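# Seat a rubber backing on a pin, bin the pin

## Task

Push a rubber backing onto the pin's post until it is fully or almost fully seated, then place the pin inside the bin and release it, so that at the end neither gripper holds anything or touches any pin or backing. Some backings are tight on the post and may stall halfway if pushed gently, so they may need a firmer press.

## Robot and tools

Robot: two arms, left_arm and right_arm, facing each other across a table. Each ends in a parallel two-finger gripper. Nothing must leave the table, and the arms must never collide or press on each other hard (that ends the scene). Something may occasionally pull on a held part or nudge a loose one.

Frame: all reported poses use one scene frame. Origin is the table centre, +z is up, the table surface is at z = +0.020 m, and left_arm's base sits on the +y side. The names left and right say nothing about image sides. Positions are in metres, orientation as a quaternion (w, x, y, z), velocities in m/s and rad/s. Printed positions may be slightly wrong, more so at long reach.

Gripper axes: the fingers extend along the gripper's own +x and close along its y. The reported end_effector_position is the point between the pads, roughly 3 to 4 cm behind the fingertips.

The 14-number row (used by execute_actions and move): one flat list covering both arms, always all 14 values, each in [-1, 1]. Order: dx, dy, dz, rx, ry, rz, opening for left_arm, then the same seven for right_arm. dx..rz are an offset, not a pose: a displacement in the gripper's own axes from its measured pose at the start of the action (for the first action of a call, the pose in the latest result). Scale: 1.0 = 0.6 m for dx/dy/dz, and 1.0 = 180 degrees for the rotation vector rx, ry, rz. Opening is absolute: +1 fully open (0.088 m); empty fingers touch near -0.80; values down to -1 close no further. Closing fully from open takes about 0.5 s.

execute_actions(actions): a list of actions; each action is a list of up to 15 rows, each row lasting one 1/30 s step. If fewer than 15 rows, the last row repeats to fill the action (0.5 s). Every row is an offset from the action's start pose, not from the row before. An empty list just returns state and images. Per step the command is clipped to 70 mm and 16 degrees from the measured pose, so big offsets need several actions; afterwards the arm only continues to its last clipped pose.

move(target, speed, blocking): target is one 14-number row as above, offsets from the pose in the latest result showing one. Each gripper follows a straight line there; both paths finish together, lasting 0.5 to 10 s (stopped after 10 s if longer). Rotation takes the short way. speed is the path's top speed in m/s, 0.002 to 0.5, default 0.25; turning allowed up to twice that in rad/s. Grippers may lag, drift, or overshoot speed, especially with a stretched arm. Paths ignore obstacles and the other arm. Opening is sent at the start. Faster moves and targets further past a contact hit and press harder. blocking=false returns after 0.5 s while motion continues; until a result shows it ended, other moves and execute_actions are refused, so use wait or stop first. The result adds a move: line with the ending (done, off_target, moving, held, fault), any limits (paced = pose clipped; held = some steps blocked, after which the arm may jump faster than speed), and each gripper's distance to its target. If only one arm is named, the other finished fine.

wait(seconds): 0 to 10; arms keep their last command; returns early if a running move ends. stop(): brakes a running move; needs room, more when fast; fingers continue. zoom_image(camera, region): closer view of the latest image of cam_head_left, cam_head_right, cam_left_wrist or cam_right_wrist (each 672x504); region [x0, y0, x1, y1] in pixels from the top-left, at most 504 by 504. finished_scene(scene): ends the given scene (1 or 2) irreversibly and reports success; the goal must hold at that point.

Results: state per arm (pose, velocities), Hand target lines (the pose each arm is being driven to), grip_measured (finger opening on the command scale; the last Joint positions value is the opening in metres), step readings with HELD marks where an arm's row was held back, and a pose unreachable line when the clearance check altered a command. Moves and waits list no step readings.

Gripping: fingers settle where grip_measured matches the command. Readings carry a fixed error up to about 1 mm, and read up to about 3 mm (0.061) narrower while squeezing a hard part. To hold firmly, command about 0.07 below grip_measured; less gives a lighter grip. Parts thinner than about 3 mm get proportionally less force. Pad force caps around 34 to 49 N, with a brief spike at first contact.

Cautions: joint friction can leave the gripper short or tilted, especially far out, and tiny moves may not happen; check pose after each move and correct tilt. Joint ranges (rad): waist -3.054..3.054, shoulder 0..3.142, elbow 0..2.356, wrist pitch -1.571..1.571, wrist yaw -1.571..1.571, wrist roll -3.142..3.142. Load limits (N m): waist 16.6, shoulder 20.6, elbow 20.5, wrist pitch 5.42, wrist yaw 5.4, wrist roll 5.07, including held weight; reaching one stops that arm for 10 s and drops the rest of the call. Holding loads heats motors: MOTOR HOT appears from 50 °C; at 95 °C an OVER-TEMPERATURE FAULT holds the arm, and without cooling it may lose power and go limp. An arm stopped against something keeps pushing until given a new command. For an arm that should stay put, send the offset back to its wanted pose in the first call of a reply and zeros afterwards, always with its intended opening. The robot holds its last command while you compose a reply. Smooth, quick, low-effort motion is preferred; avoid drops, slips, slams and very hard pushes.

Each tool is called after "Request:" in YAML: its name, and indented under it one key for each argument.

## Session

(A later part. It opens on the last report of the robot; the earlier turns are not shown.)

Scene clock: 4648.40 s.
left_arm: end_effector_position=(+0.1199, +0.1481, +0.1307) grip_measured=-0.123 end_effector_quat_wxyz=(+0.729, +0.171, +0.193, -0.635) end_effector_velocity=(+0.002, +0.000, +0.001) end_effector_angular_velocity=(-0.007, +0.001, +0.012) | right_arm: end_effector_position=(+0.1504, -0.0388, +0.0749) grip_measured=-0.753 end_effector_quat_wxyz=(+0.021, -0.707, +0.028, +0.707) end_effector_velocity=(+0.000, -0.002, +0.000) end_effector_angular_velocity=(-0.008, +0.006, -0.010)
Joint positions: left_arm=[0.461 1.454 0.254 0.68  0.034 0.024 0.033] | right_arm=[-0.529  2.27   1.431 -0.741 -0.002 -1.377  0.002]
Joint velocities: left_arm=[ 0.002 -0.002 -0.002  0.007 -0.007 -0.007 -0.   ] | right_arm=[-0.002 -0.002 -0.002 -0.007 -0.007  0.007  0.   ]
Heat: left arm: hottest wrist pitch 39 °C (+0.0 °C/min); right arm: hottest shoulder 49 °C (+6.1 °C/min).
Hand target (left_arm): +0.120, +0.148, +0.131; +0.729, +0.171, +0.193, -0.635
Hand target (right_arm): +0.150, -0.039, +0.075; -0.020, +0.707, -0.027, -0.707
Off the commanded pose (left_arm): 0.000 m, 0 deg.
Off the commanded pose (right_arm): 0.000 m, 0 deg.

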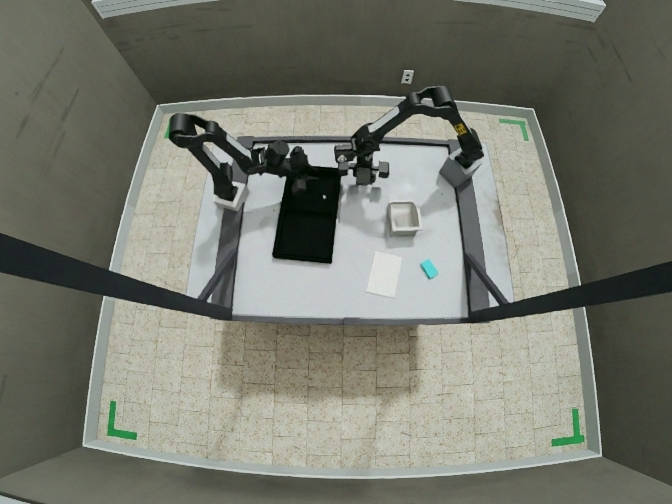

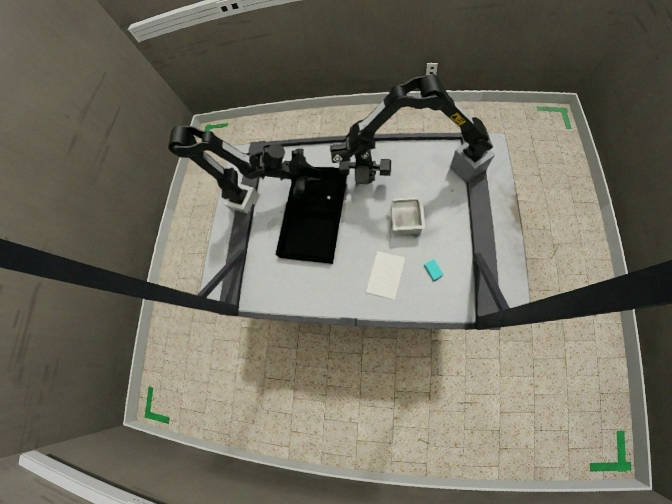

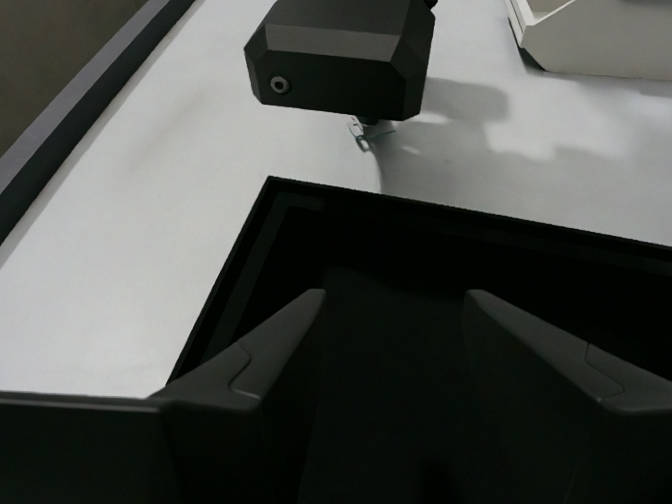

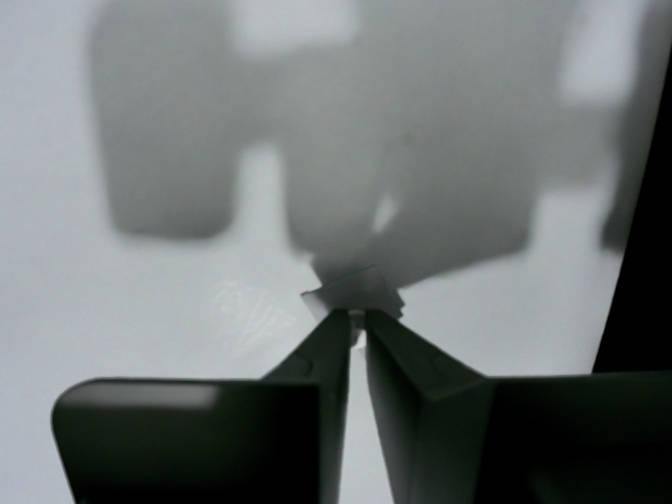

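Request:
move:
  target: [0,0,0,0,0,0,-0.12,-0.004,-0.0842,0.0143,-0.517,0,0,-0.765]
  speed: 0.3

Scene clock: 4771.57 s.
left_arm: end_effector_position=(+0.1199, +0.1481, +0.1307) grip_measured=-0.123 end_effector_quat_wxyz=(+0.729, +0.171, +0.193, -0.635) end_effector_velocity=(-0.000, +0.003, -0.003) end_effector_angular_velocity=(+0.012, +0.005, +0.008) | right_arm: end_effector_position=(+0.1441, +0.0129, +0.0821) grip_measured=-0.753 end_effector_quat_wxyz=(+0.494, +0.504, +0.496, -0.505) end_effector_velocity=(+0.001, -0.004, -0.000) end_effector_angular_velocity=(-0.023, +0.005, +0.020)
Joint positions: left_arm=[0.461 1.454 0.254 0.68  0.034 0.024 0.033] | right_arm=[-0.529  2.425  1.75  -0.894 -0.002 -3.     0.002]
Joint velocities: left_arm=[-0.002 -0.002 -0.007 -0.007 -0.007 -0.007 -0.   ] | right_arm=[-0.002  0.002  0.002 -0.022 -0.007 -0.022 -0.   ]
Heat: left arm: hottest wrist pitch 39 °C (+0.0 °C/min); right arm: hottest shoulder 52 °C (+1.0 °C/min). Fold the right arm in close to its base before you think long.
Hand target (left_arm): +0.120, +0.148, +0.131; +0.729, +0.171, +0.193, -0.635
Hand target (right_arm): +0.145, +0.012, +0.077; +0.498, +0.501, +0.493, -0.507
Off the commanded pose (left_arm): 0.000 m, 0 deg.
Off the commanded pose (right_arm): 0.006 m, 1 deg.
MOTOR HOT: a motor of the right arm reached 50 °C. Now the hottest motor of the right arm, joint 2 (shoulder), reports 52 °C. The temperature limit of the motors' drives, at which the controller stops that arm, is 95 °C. To cool a motor, set the load down, stop pushing, or move to a pose that needs little force.
move: done

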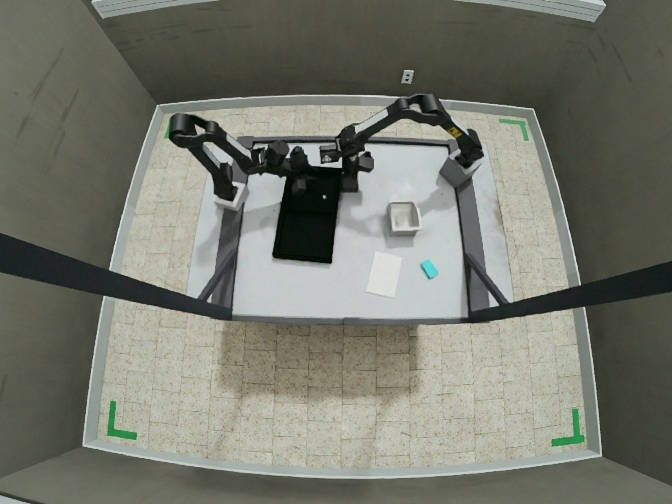

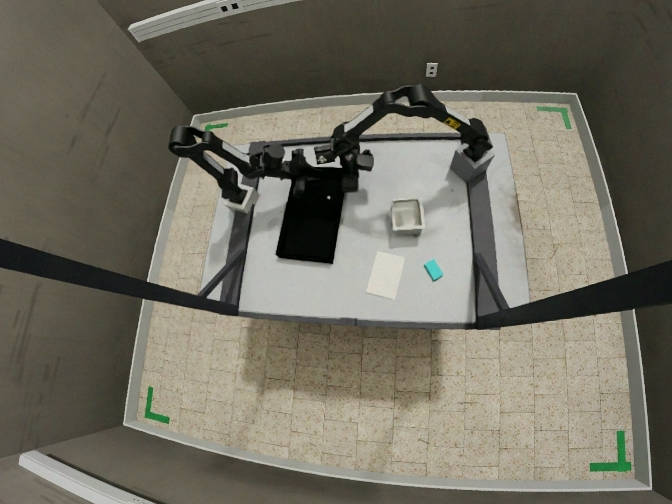

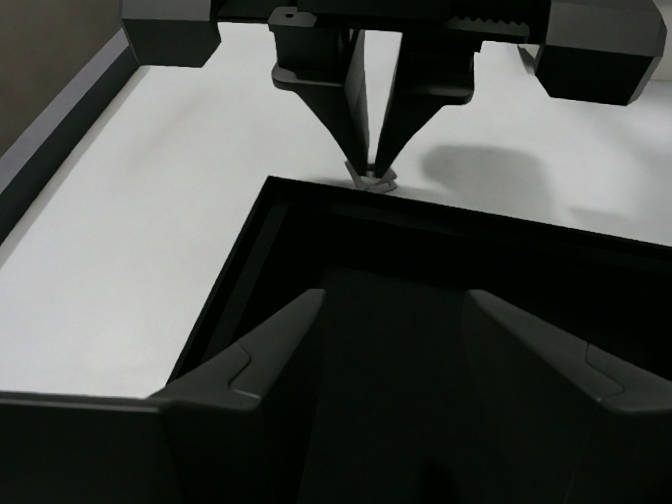

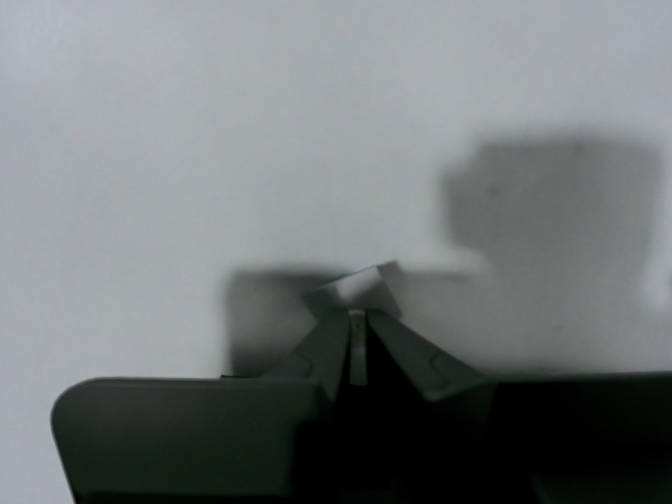

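Request:
move:
  target: [0,0,0,0,0,0,-0.12,0.039,0,0.0085,0,0,0,-0.765]
  speed: 0.03

Scene clock: 4783.10 s.
left_arm: end_effector_position=(+0.1199, +0.1481, +0.1307) grip_measured=-0.123 end_effector_quat_wxyz=(+0.729, +0.171, +0.193, -0.635) end_effector_velocity=(-0.002, +0.003, -0.003) end_effector_angular_velocity=(+0.012, +0.005, +0.003) | right_arm: end_effector_position=(+0.1441, +0.0129, +0.0673) grip_measured=-0.753 end_effector_quat_wxyz=(+0.489, +0.509, +0.503, -0.500) end_effector_velocity=(+0.001, -0.004, -0.003) end_effector_angular_velocity=(-0.018, +0.005, +0.005)
Joint positions: left_arm=[0.461 1.454 0.254 0.68  0.034 0.024 0.033] | right_arm=[-0.529  2.436  1.704 -0.816 -0.002 -3.001  0.002]
Joint velocities: left_arm=[-0.007 -0.002 -0.007 -0.007 -0.007 -0.007 -0.   ] | right_arm=[-0.002  0.002 -0.007 -0.007 -0.007 -0.007 -0.   ]
Heat: left arm: hottest wrist pitch 39 °C (+0.0 °C/min); right arm: hottest shoulder 51 °C (+0.0 °C/min). Fold the right arm in close to its base before you think long.
Hand target (left_arm): +0.120, +0.148, +0.131; +0.729, +0.171, +0.193, -0.635
Hand target (right_arm): +0.144, +0.008, +0.059; +0.495, +0.504, +0.497, -0.505
Off the commanded pose (left_arm): 0.000 m, 0 deg.
Off the commanded pose (right_arm): 0.010 m, 1 deg.
MOTOR HOT: still on. Now the hottest motor of the right arm, joint 2 (shoulder), reports 51 °C; a drive's own limit is 95 °C.
move: off_target (right_arm)

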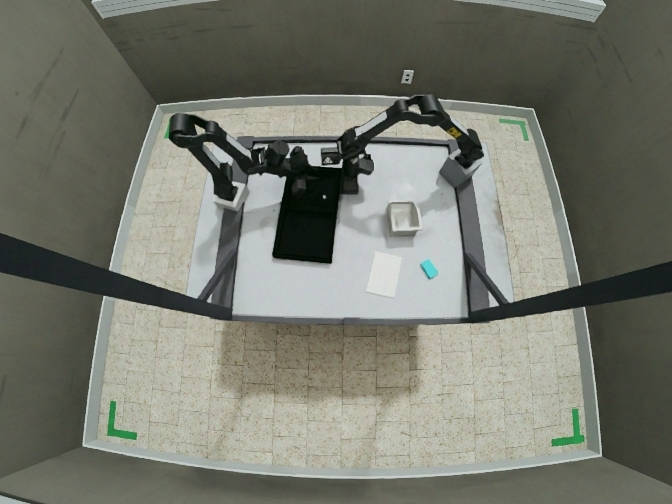

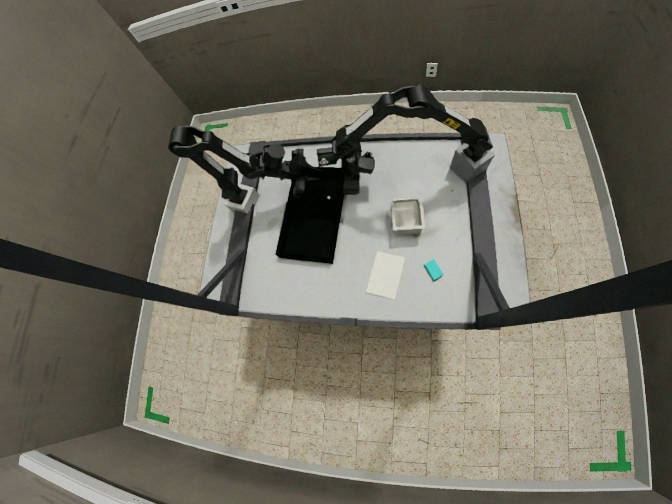

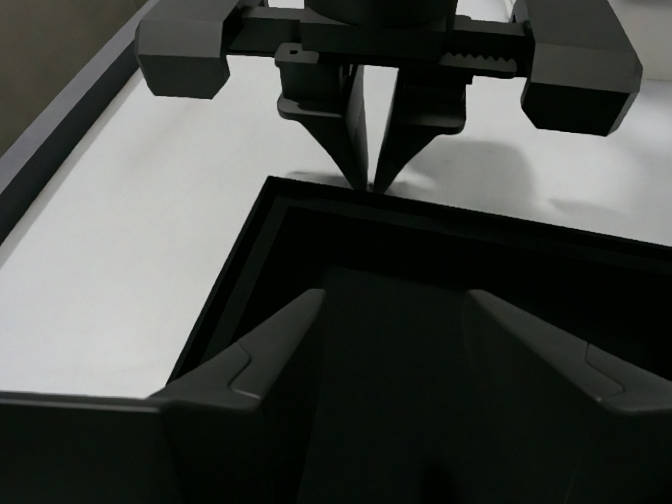

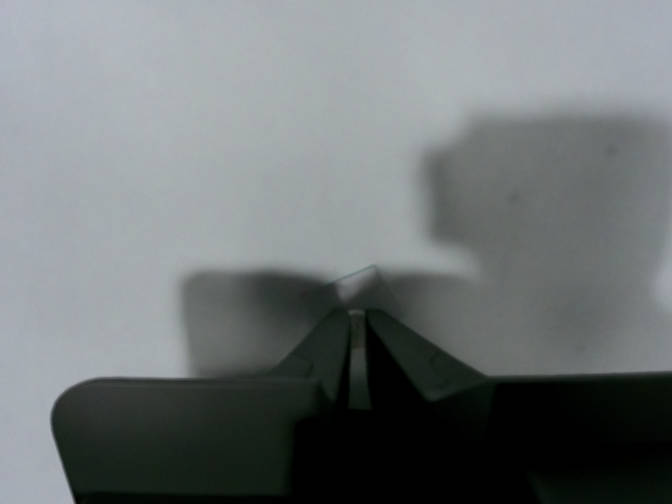

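Request:
move:
  target: [0,0,0,0,0,0,-0.12,0.019,0,0.0085,0,-0.0093,0.0013,-0.765]
  speed: 0.02

Scene clock: 4790.03 s.
left_arm: end_effector_position=(+0.1199, +0.1481, +0.1307) grip_measured=-0.123 end_effector_quat_wxyz=(+0.729, +0.171, +0.193, -0.635) end_effector_velocity=(-0.002, +0.003, -0.004) end_effector_angular_velocity=(+0.020, +0.014, -0.005) | right_arm: end_effector_position=(+0.1441, +0.0124, +0.0660) grip_measured=-0.753 end_effector_quat_wxyz=(+0.490, +0.508, +0.502, -0.501) end_effector_velocity=(+0.003, -0.003, -0.002) end_effector_angular_velocity=(-0.013, +0.006, -0.015)
Joint positions: left_arm=[0.461 1.454 0.254 0.68  0.034 0.024 0.033] | right_arm=[-0.529  2.439  1.705 -0.817 -0.002 -3.001  0.002]
Joint velocities: left_arm=[-0.002 -0.002 -0.002 -0.022  0.007 -0.007 -0.   ] | right_arm=[-0.007  0.002 -0.002 -0.007 -0.007  0.007  0.   ]
Heat: left arm: hottest wrist pitch 39 °C (+0.0 °C/min); right arm: hottest shoulder 51 °C (+0.0 °C/min). Fold the right arm in close to its base before you think long.
Hand target (left_arm): +0.120, +0.148, +0.131; +0.729, +0.171, +0.193, -0.635
Hand target (right_arm): +0.144, +0.008, +0.056; +0.497, +0.502, +0.494, -0.506
Off the commanded pose (left_arm): 0.000 m, 0 deg.
Off the commanded pose (right_arm): 0.011 m, 1 deg.
MOTOR HOT: still on. Now the hottest motor of the right arm, joint 2 (shoulder), reports 51 °C; a drive's own limit is 95 °C.
move: off_target (right_arm)

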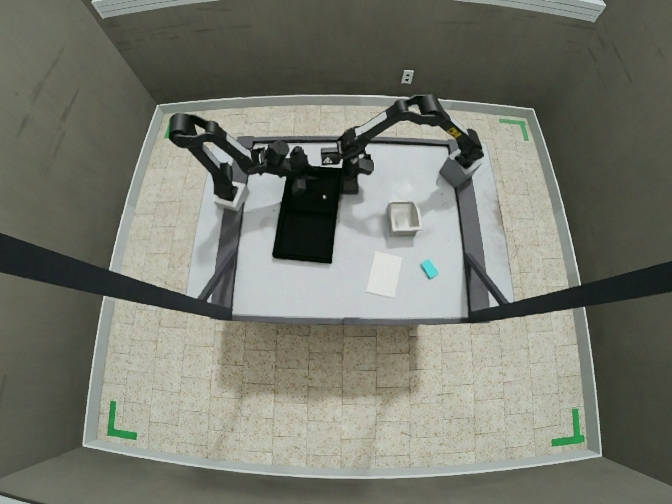

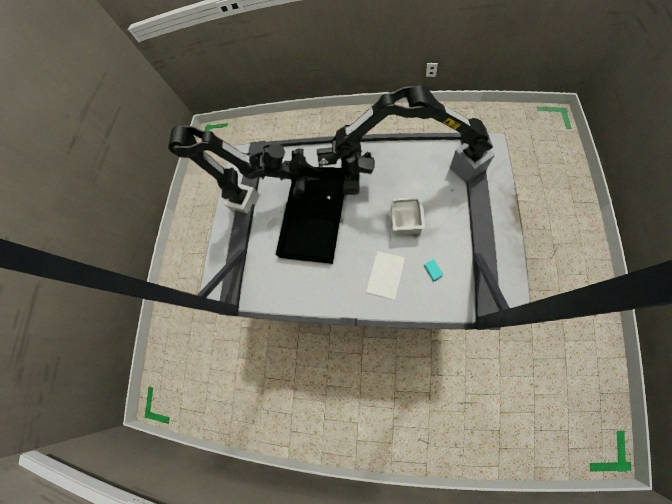

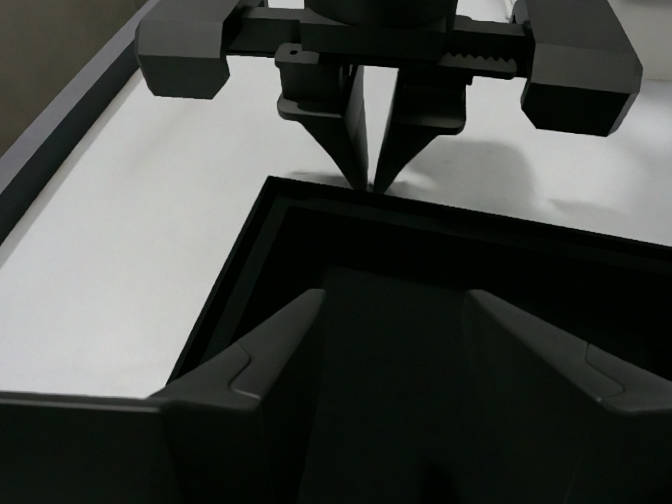

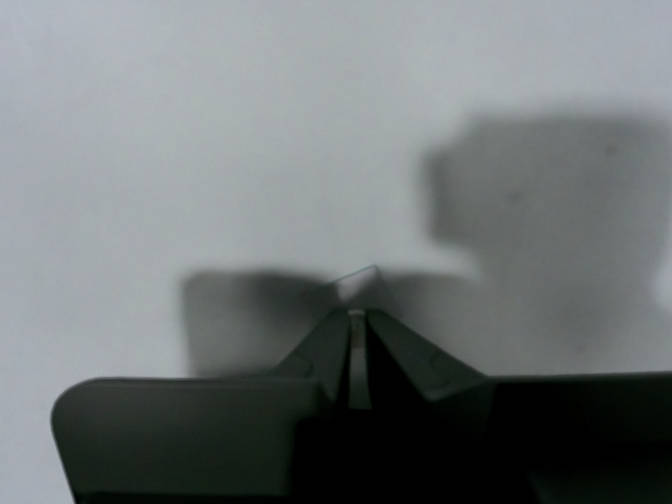

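Request:
execute_actions:
  actions:
    - [[0,0,0,0,0,0,-0.12,0,0,0,0,0,0,-0.58]]

Request:
move:
  target: [0,0,0,0,0,0,-0.12,-0.05,0,0,0,0,0,-0.58]
  speed: 0.03

Scene clock: 4794.57 s.
left_arm: end_effector_position=(+0.1199, +0.1481, +0.1307) grip_measured=-0.123 end_effector_quat_wxyz=(+0.729, +0.171, +0.193, -0.635) end_effector_velocity=(+0.004, +0.001, +0.000) end_effector_angular_velocity=(-0.000, +0.021, +0.040) | right_arm: end_effector_position=(+0.1441, +0.0124, +0.0659) grip_measured=-0.583 end_effector_quat_wxyz=(+0.490, +0.508, +0.502, -0.501) end_effector_velocity=(+0.000, -0.002, +0.000) end_effector_angular_velocity=(-0.008, +0.006, +0.005)
Joint positions: left_arm=[0.461 1.454 0.254 0.68  0.034 0.024 0.033] | right_arm=[-0.529  2.44   1.705 -0.817 -0.002 -3.001  0.01 ]
Joint velocities: left_arm=[ 0.002 -0.002  0.002 -0.007 -0.022 -0.037 -0.   ] | right_arm=[-0.002 -0.002 -0.002 -0.007 -0.007 -0.007  0.   ]
Heat: left arm: hottest wrist pitch 39 °C (+0.0 °C/min); right arm: hottest shoulder 51 °C (+0.0 °C/min). Fold the right arm in close to its base before you think long.
Hand target (left_arm): +0.120, +0.148, +0.131; +0.729, +0.171, +0.193, -0.635
Hand target (right_arm): +0.144, +0.012, +0.066; +0.490, +0.508, +0.502, -0.501
Off the commanded pose (left_arm): 0.000 m, 0 deg.
Off the commanded pose (right_arm): 0.000 m, 0 deg.
MOTOR HOT: still on. Now the hottest motor of the right arm, joint 2 (shoulder), reports 51 °C; a drive's own limit is 95 °C.
Step readings (end_effector_position):
0: left_arm (+0.1199, +0.1481, +0.1307) | right_arm (+0.1441, +0.0124, +0.0659)
1: left_arm (+0.1199, +0.1481, +0.1307) | right_arm (+0.1441, +0.0124, +0.0659)
2: left_arm (+0.1199, +0.1481, +0.1307) | right_arm (+0.1441, +0.0124, +0.0659)
4: left_arm (+0.1199, +0.1481, +0.1307) | right_arm (+0.1441, +0.0124, +0.0659)
8: left_arm (+0.1199, +0.1481, +0.1307) | right_arm (+0.1441, +0.0124, +0.0659)
15: end_effector_position above

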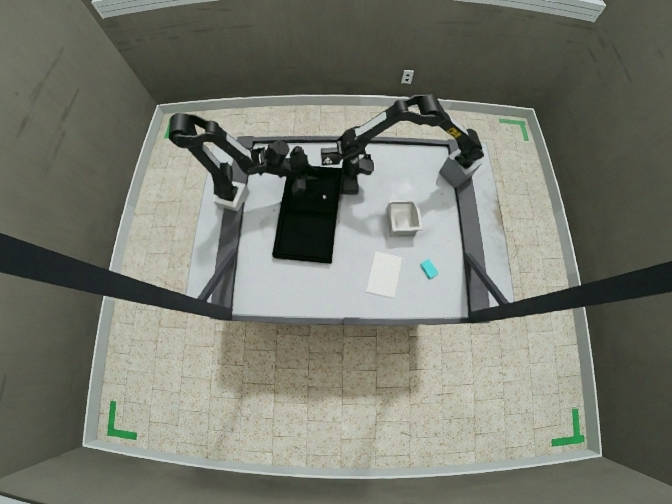

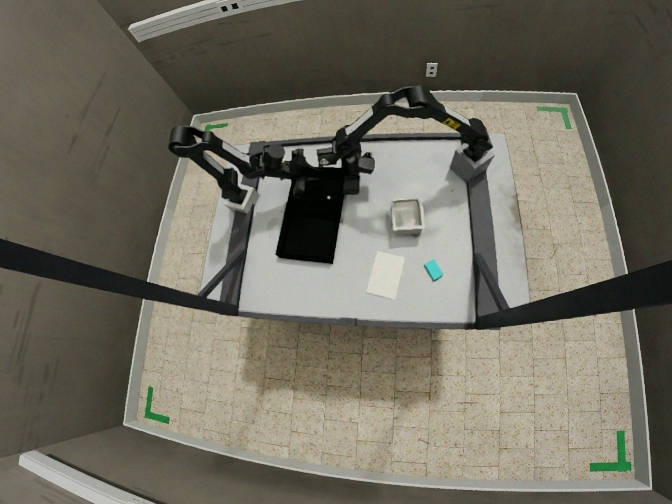

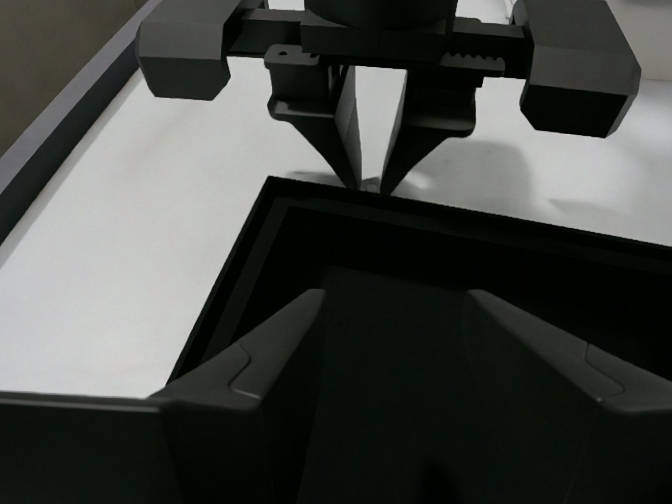

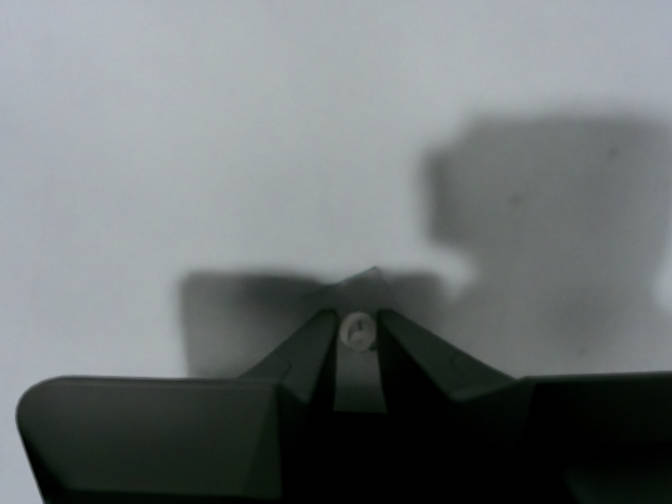

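Scene clock: 4795.87 s.
left_arm: end_effector_position=(+0.1199, +0.1481, +0.1307) grip_measured=-0.123 end_effector_quat_wxyz=(+0.729, +0.171, +0.193, -0.635) end_effector_velocity=(-0.002, +0.003, -0.003) end_effector_angular_velocity=(+0.012, +0.005, +0.003) | right_arm: end_effector_position=(+0.1445, +0.0091, +0.0906) grip_measured=-0.582 end_effector_quat_wxyz=(+0.493, +0.505, +0.498, -0.503) end_effector_velocity=(+0.003, -0.005, +0.000) end_effector_angular_velocity=(-0.023, +0.005, +0.000)
Joint positions: left_arm=[0.461 1.454 0.254 0.68  0.034 0.024 0.033] | right_arm=[-0.529  2.392  1.725 -0.896 -0.002 -3.001  0.01 ]
Joint velocities: left_arm=[-0.007 -0.002 -0.007 -0.007 -0.007 -0.007 -0.   ] | right_arm=[-0.007 -0.002 -0.002 -0.022 -0.007 -0.007  0.   ]
Heat: left arm: hottest wrist pitch 39 °C (+0.0 °C/min); right arm: hottest shoulder 51 °C (+0.0 °C/min). Fold the right arm in close to its base before you think long.
Hand target (left_arm): +0.120, +0.148, +0.131; +0.729, +0.171, +0.193, -0.635
Hand target (right_arm): +0.144, +0.012, +0.096; +0.490, +0.508, +0.502, -0.501
Off the commanded pose (left_arm): 0.000 m, 0 deg.
Off the commanded pose (right_arm): 0.006 m, 1 deg.
MOTOR HOT: still on. Now the hottest motor of the right arm, joint 2 (shoulder), reports 51 °C; a drive's own limit is 95 °C.
move: done

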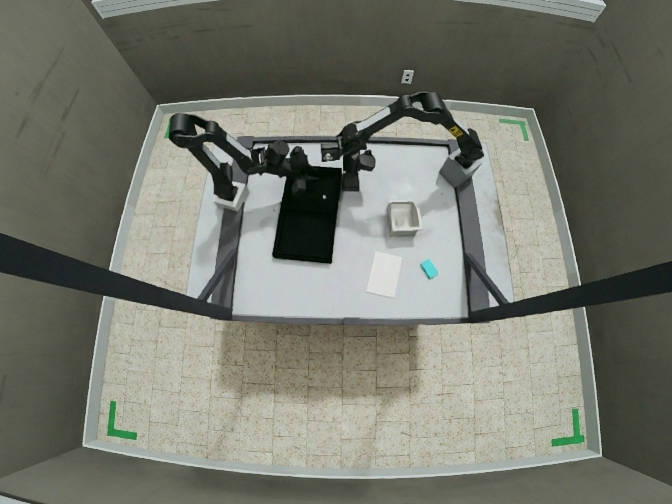

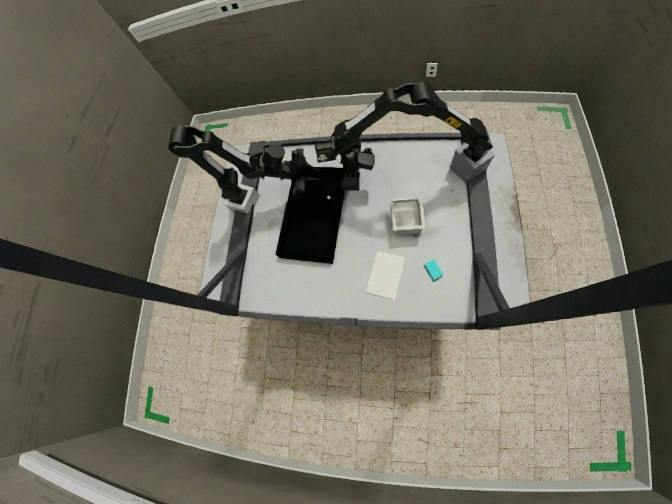

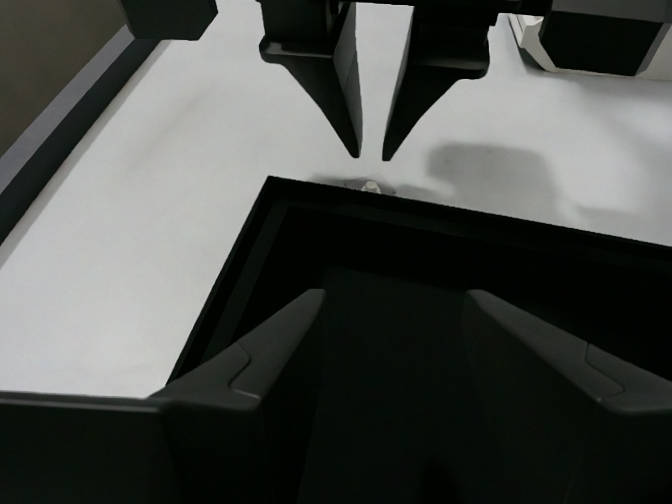

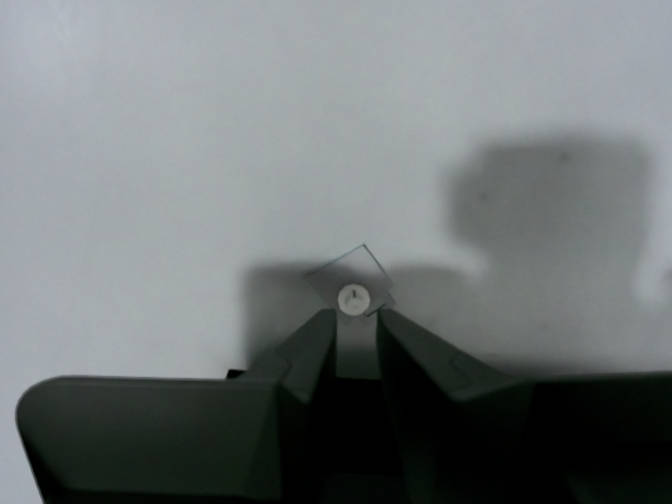

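Request:
zoom_image:
  camera: "cam_right_wrist"
  region: [290, 230, 420, 330]

Region (290, 230, 420, 330) of cam_right_wrist's 672x504 image, scaled by 3.877, with more detail than that image has; it fills the top 388 rows of this view, and the rest is white.

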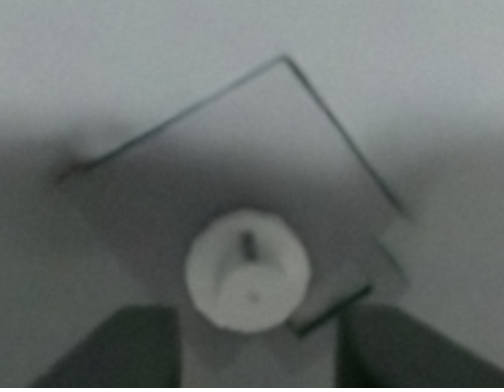

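Request:
move:
  target: [0,0,0,0,0,0,-0.12,-0.0167,0.0087,0.0732,0.556,0,0,-0.655]
  speed: 0.45

Scene clock: 4828.40 s.
left_arm: end_effector_position=(+0.1199, +0.1481, +0.1307) grip_measured=-0.123 end_effector_quat_wxyz=(+0.729, +0.171, +0.193, -0.635) end_effector_velocity=(+0.000, +0.001, -0.003) end_effector_angular_velocity=(+0.015, +0.018, +0.015) | right_arm: end_effector_position=(+0.1499, -0.0340, +0.0981) grip_measured=-0.653 end_effector_quat_wxyz=(+0.069, -0.703, +0.066, +0.705) end_effector_velocity=(-0.002, -0.002, +0.000) end_effector_angular_velocity=(-0.010, +0.021, -0.010)
Joint positions: left_arm=[0.461 1.454 0.254 0.68  0.034 0.024 0.033] | right_arm=[-0.529  2.229  1.467 -0.805 -0.002 -1.256  0.007]
Joint velocities: left_arm=[-0.002 -0.002  0.002 -0.022 -0.007 -0.022  0.   ] | right_arm=[-0.002 -0.002 -0.002 -0.007 -0.022  0.007 -0.   ]
Heat: left arm: hottest wrist pitch 39 °C (+0.0 °C/min); right arm: hottest shoulder 58 °C (+6.0 °C/min). Fold the right arm in close to its base before you think long.
Hand target (left_arm): +0.120, +0.148, +0.131; +0.729, +0.171, +0.193, -0.635
Hand target (right_arm): +0.149, -0.035, +0.100; -0.070, +0.703, -0.066, -0.705
Off the commanded pose (left_arm): 0.000 m, 0 deg.
Off the commanded pose (right_arm): 0.003 m, 0 deg.
MOTOR HOT: still on. Now the hottest motor of the right arm, joint 2 (shoulder), reports 58 °C; a drive's own limit is 95 °C.
move: done

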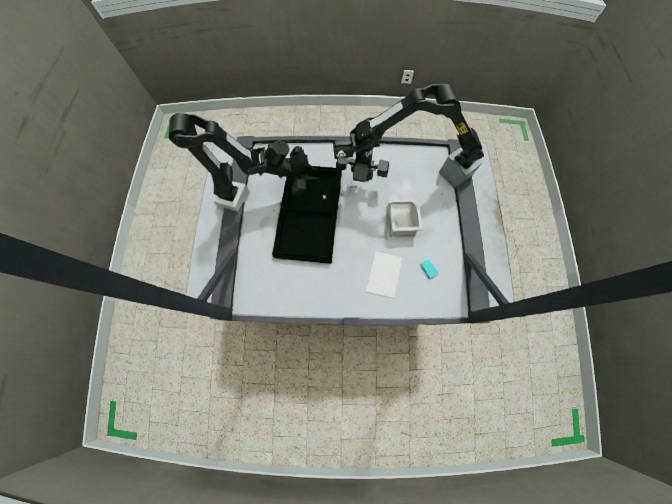

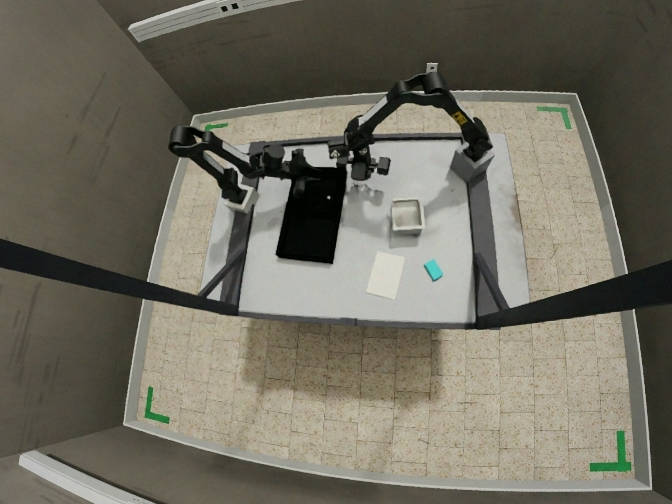

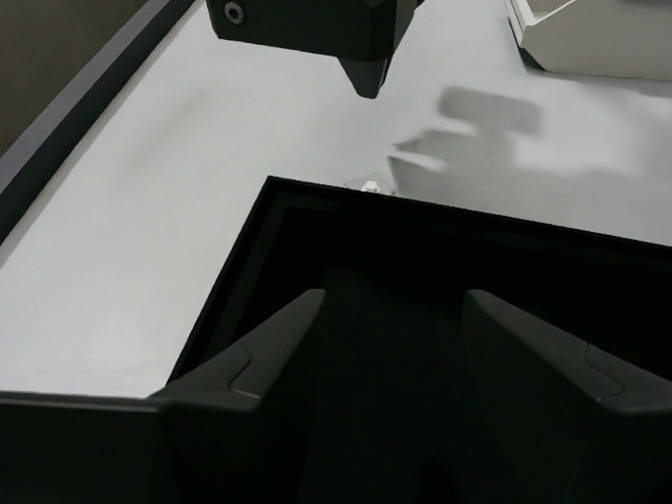

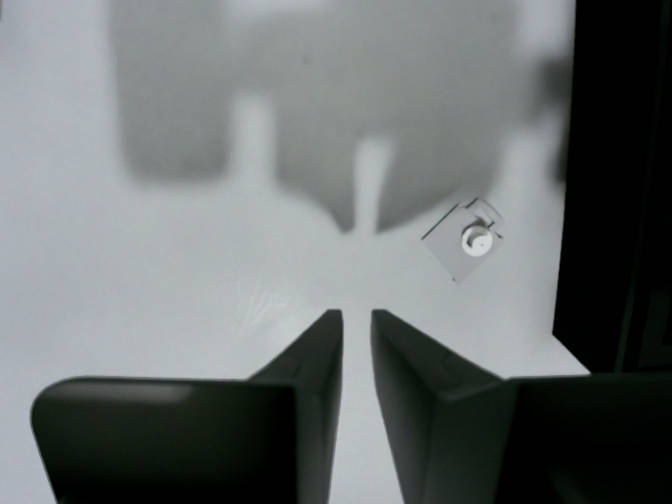

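Request:
move:
  target: [0,0,0,0,0,0,-0.12,0,0,0,0.4,0,0,-0.655]
  speed: 0.45

Scene clock: 4846.97 s.
left_arm: end_effector_position=(+0.1199, +0.1481, +0.1307) grip_measured=-0.123 end_effector_quat_wxyz=(+0.729, +0.171, +0.193, -0.635) end_effector_velocity=(-0.001, +0.002, -0.002) end_effector_angular_velocity=(+0.001, +0.010, -0.000) | right_arm: end_effector_position=(+0.1499, -0.0340, +0.0981) grip_measured=-0.653 end_effector_quat_wxyz=(+0.468, -0.529, +0.467, +0.532) end_effector_velocity=(+0.000, -0.002, +0.000) end_effector_angular_velocity=(-0.008, +0.006, -0.010)
Joint positions: left_arm=[0.461 1.454 0.254 0.68  0.034 0.024 0.033] | right_arm=[-0.529  2.229  1.467 -0.805 -0.002 -0.003  0.007]
Joint velocities: left_arm=[ 0.002  0.002 -0.007  0.007  0.007 -0.007 -0.   ] | right_arm=[-0.002 -0.002 -0.002 -0.007 -0.007  0.007  0.   ]
Heat: left arm: hottest wrist pitch 39 °C (+0.0 °C/min); right arm: hottest shoulder 58 °C (+7.1 °C/min). Fold the right arm in close to its base before you think long.
Hand target (left_arm): +0.120, +0.148, +0.131; +0.729, +0.171, +0.193, -0.635
Hand target (right_arm): +0.150, -0.034, +0.098; -0.469, +0.528, -0.468, -0.531
Off the commanded pose (left_arm): 0.000 m, 0 deg.
Off the commanded pose (right_arm): 0.000 m, 0 deg.
MOTOR HOT: still on. Now the hottest motor of the right arm, joint 2 (shoulder), reports 58 °C; a drive's own limit is 95 °C.
move: done

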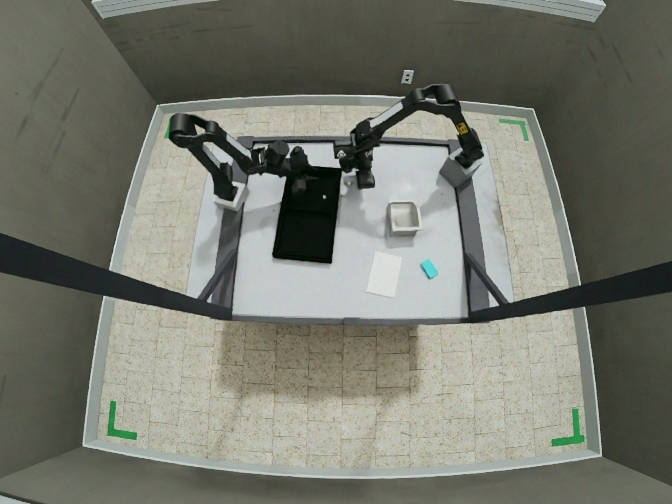

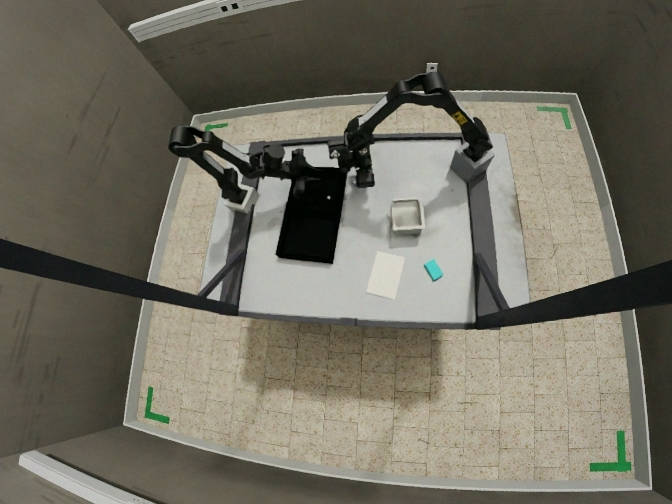

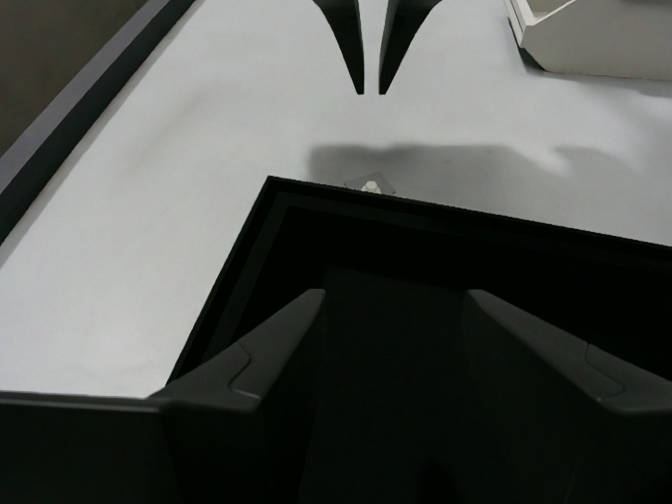

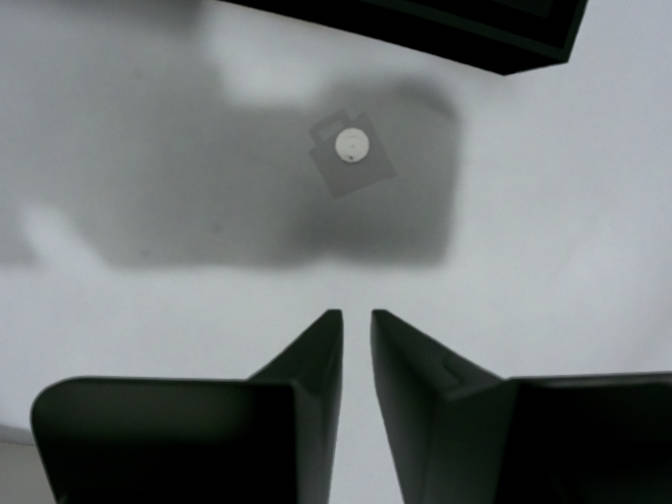

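Request:
zoom_image:
  camera: "cam_right_wrist"
  region: [270, 20, 450, 220]

Region (270, 20, 450, 220) of cam_right_wrist's 672x504 image, scaled by 2.520, with more detail than that image has; it fills the left 454 columns of this view, and the rest is white.

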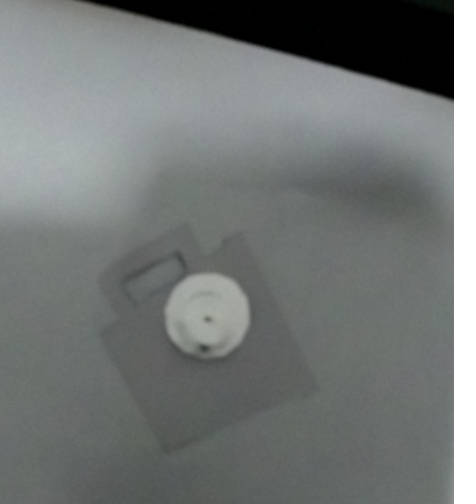

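Request:
move:
  target: [0,0,0,0,0,0,-0.12,0.063,0,-0.005,0,-0.36,0,-0.655]
  speed: 0.3

Scene clock: 4871.77 s.
left_arm: end_effector_position=(+0.1199, +0.1481, +0.1307) grip_measured=-0.123 end_effector_quat_wxyz=(+0.729, +0.171, +0.193, -0.635) end_effector_velocity=(+0.000, -0.000, +0.001) end_effector_angular_velocity=(-0.007, +0.001, +0.008) | right_arm: end_effector_position=(+0.1494, -0.0332, +0.0632) grip_measured=-0.653 end_effector_quat_wxyz=(+0.644, -0.159, +0.140, +0.735) end_effector_velocity=(-0.000, -0.001, +0.000) end_effector_angular_velocity=(+0.003, -0.003, +0.007)
Joint positions: left_arm=[0.461 1.454 0.254 0.68  0.034 0.024 0.033] | right_arm=[-0.53   2.433  0.553  1.453 -0.008 -0.002  0.007]
Joint velocities: left_arm=[-0.002 -0.002 -0.002  0.007 -0.007 -0.007 -0.   ] | right_arm=[-0.002  0.002 -0.002  0.007 -0.007 -0.007  0.   ]
Heat: left arm: hottest wrist pitch 39 °C (+0.0 °C/min); right arm: hottest shoulder 56 °C (+1.0 °C/min). Fold the right arm in close to its base before you think long.
Hand target (left_arm): +0.120, +0.148, +0.131; +0.729, +0.171, +0.193, -0.635
Hand target (right_arm): +0.150, -0.035, +0.059; +0.643, -0.162, +0.143, +0.734
Off the commanded pose (left_arm): 0.000 m, 0 deg.
Off the commanded pose (right_arm): 0.005 m, 1 deg.
MOTOR HOT: still on. Now the hottest motor of the right arm, joint 2 (shoulder), reports 56 °C; a drive's own limit is 95 °C.
move: done

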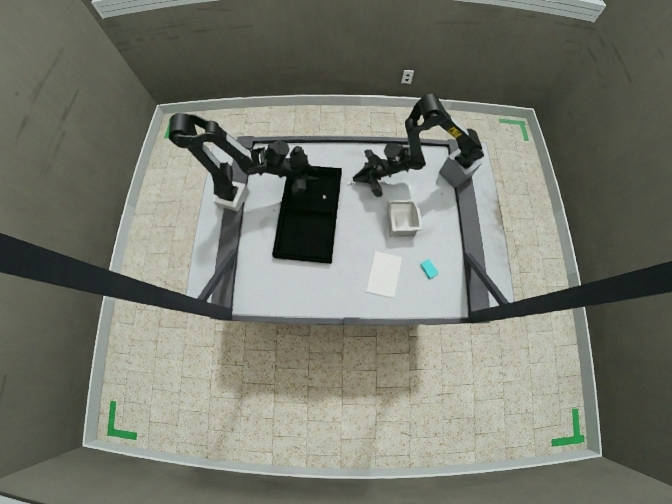

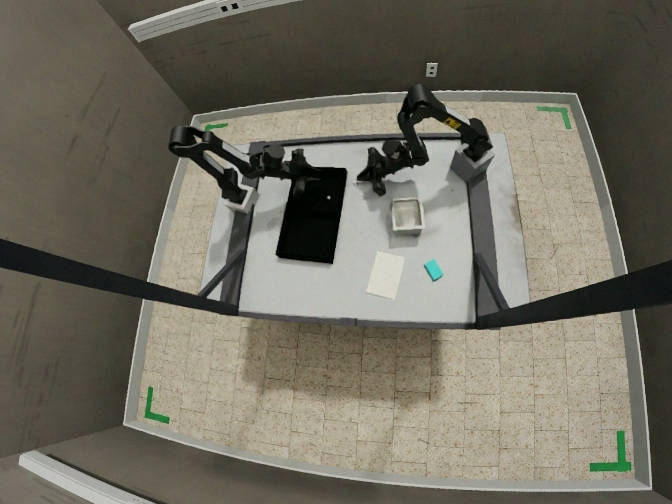

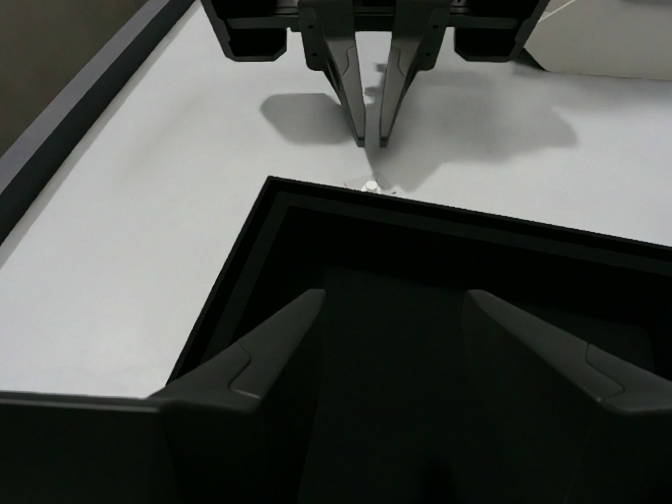

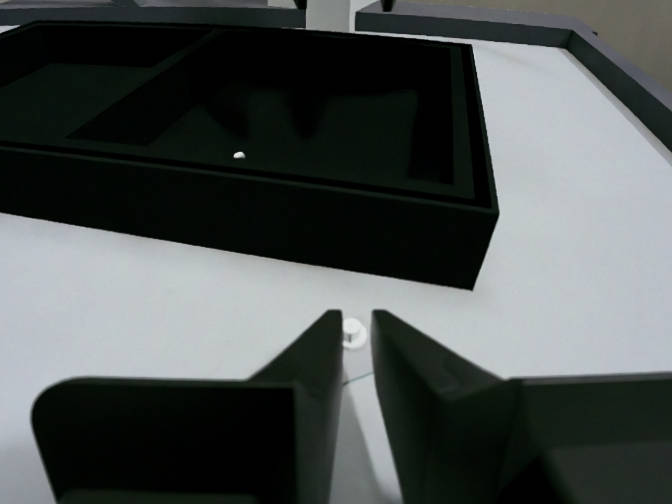

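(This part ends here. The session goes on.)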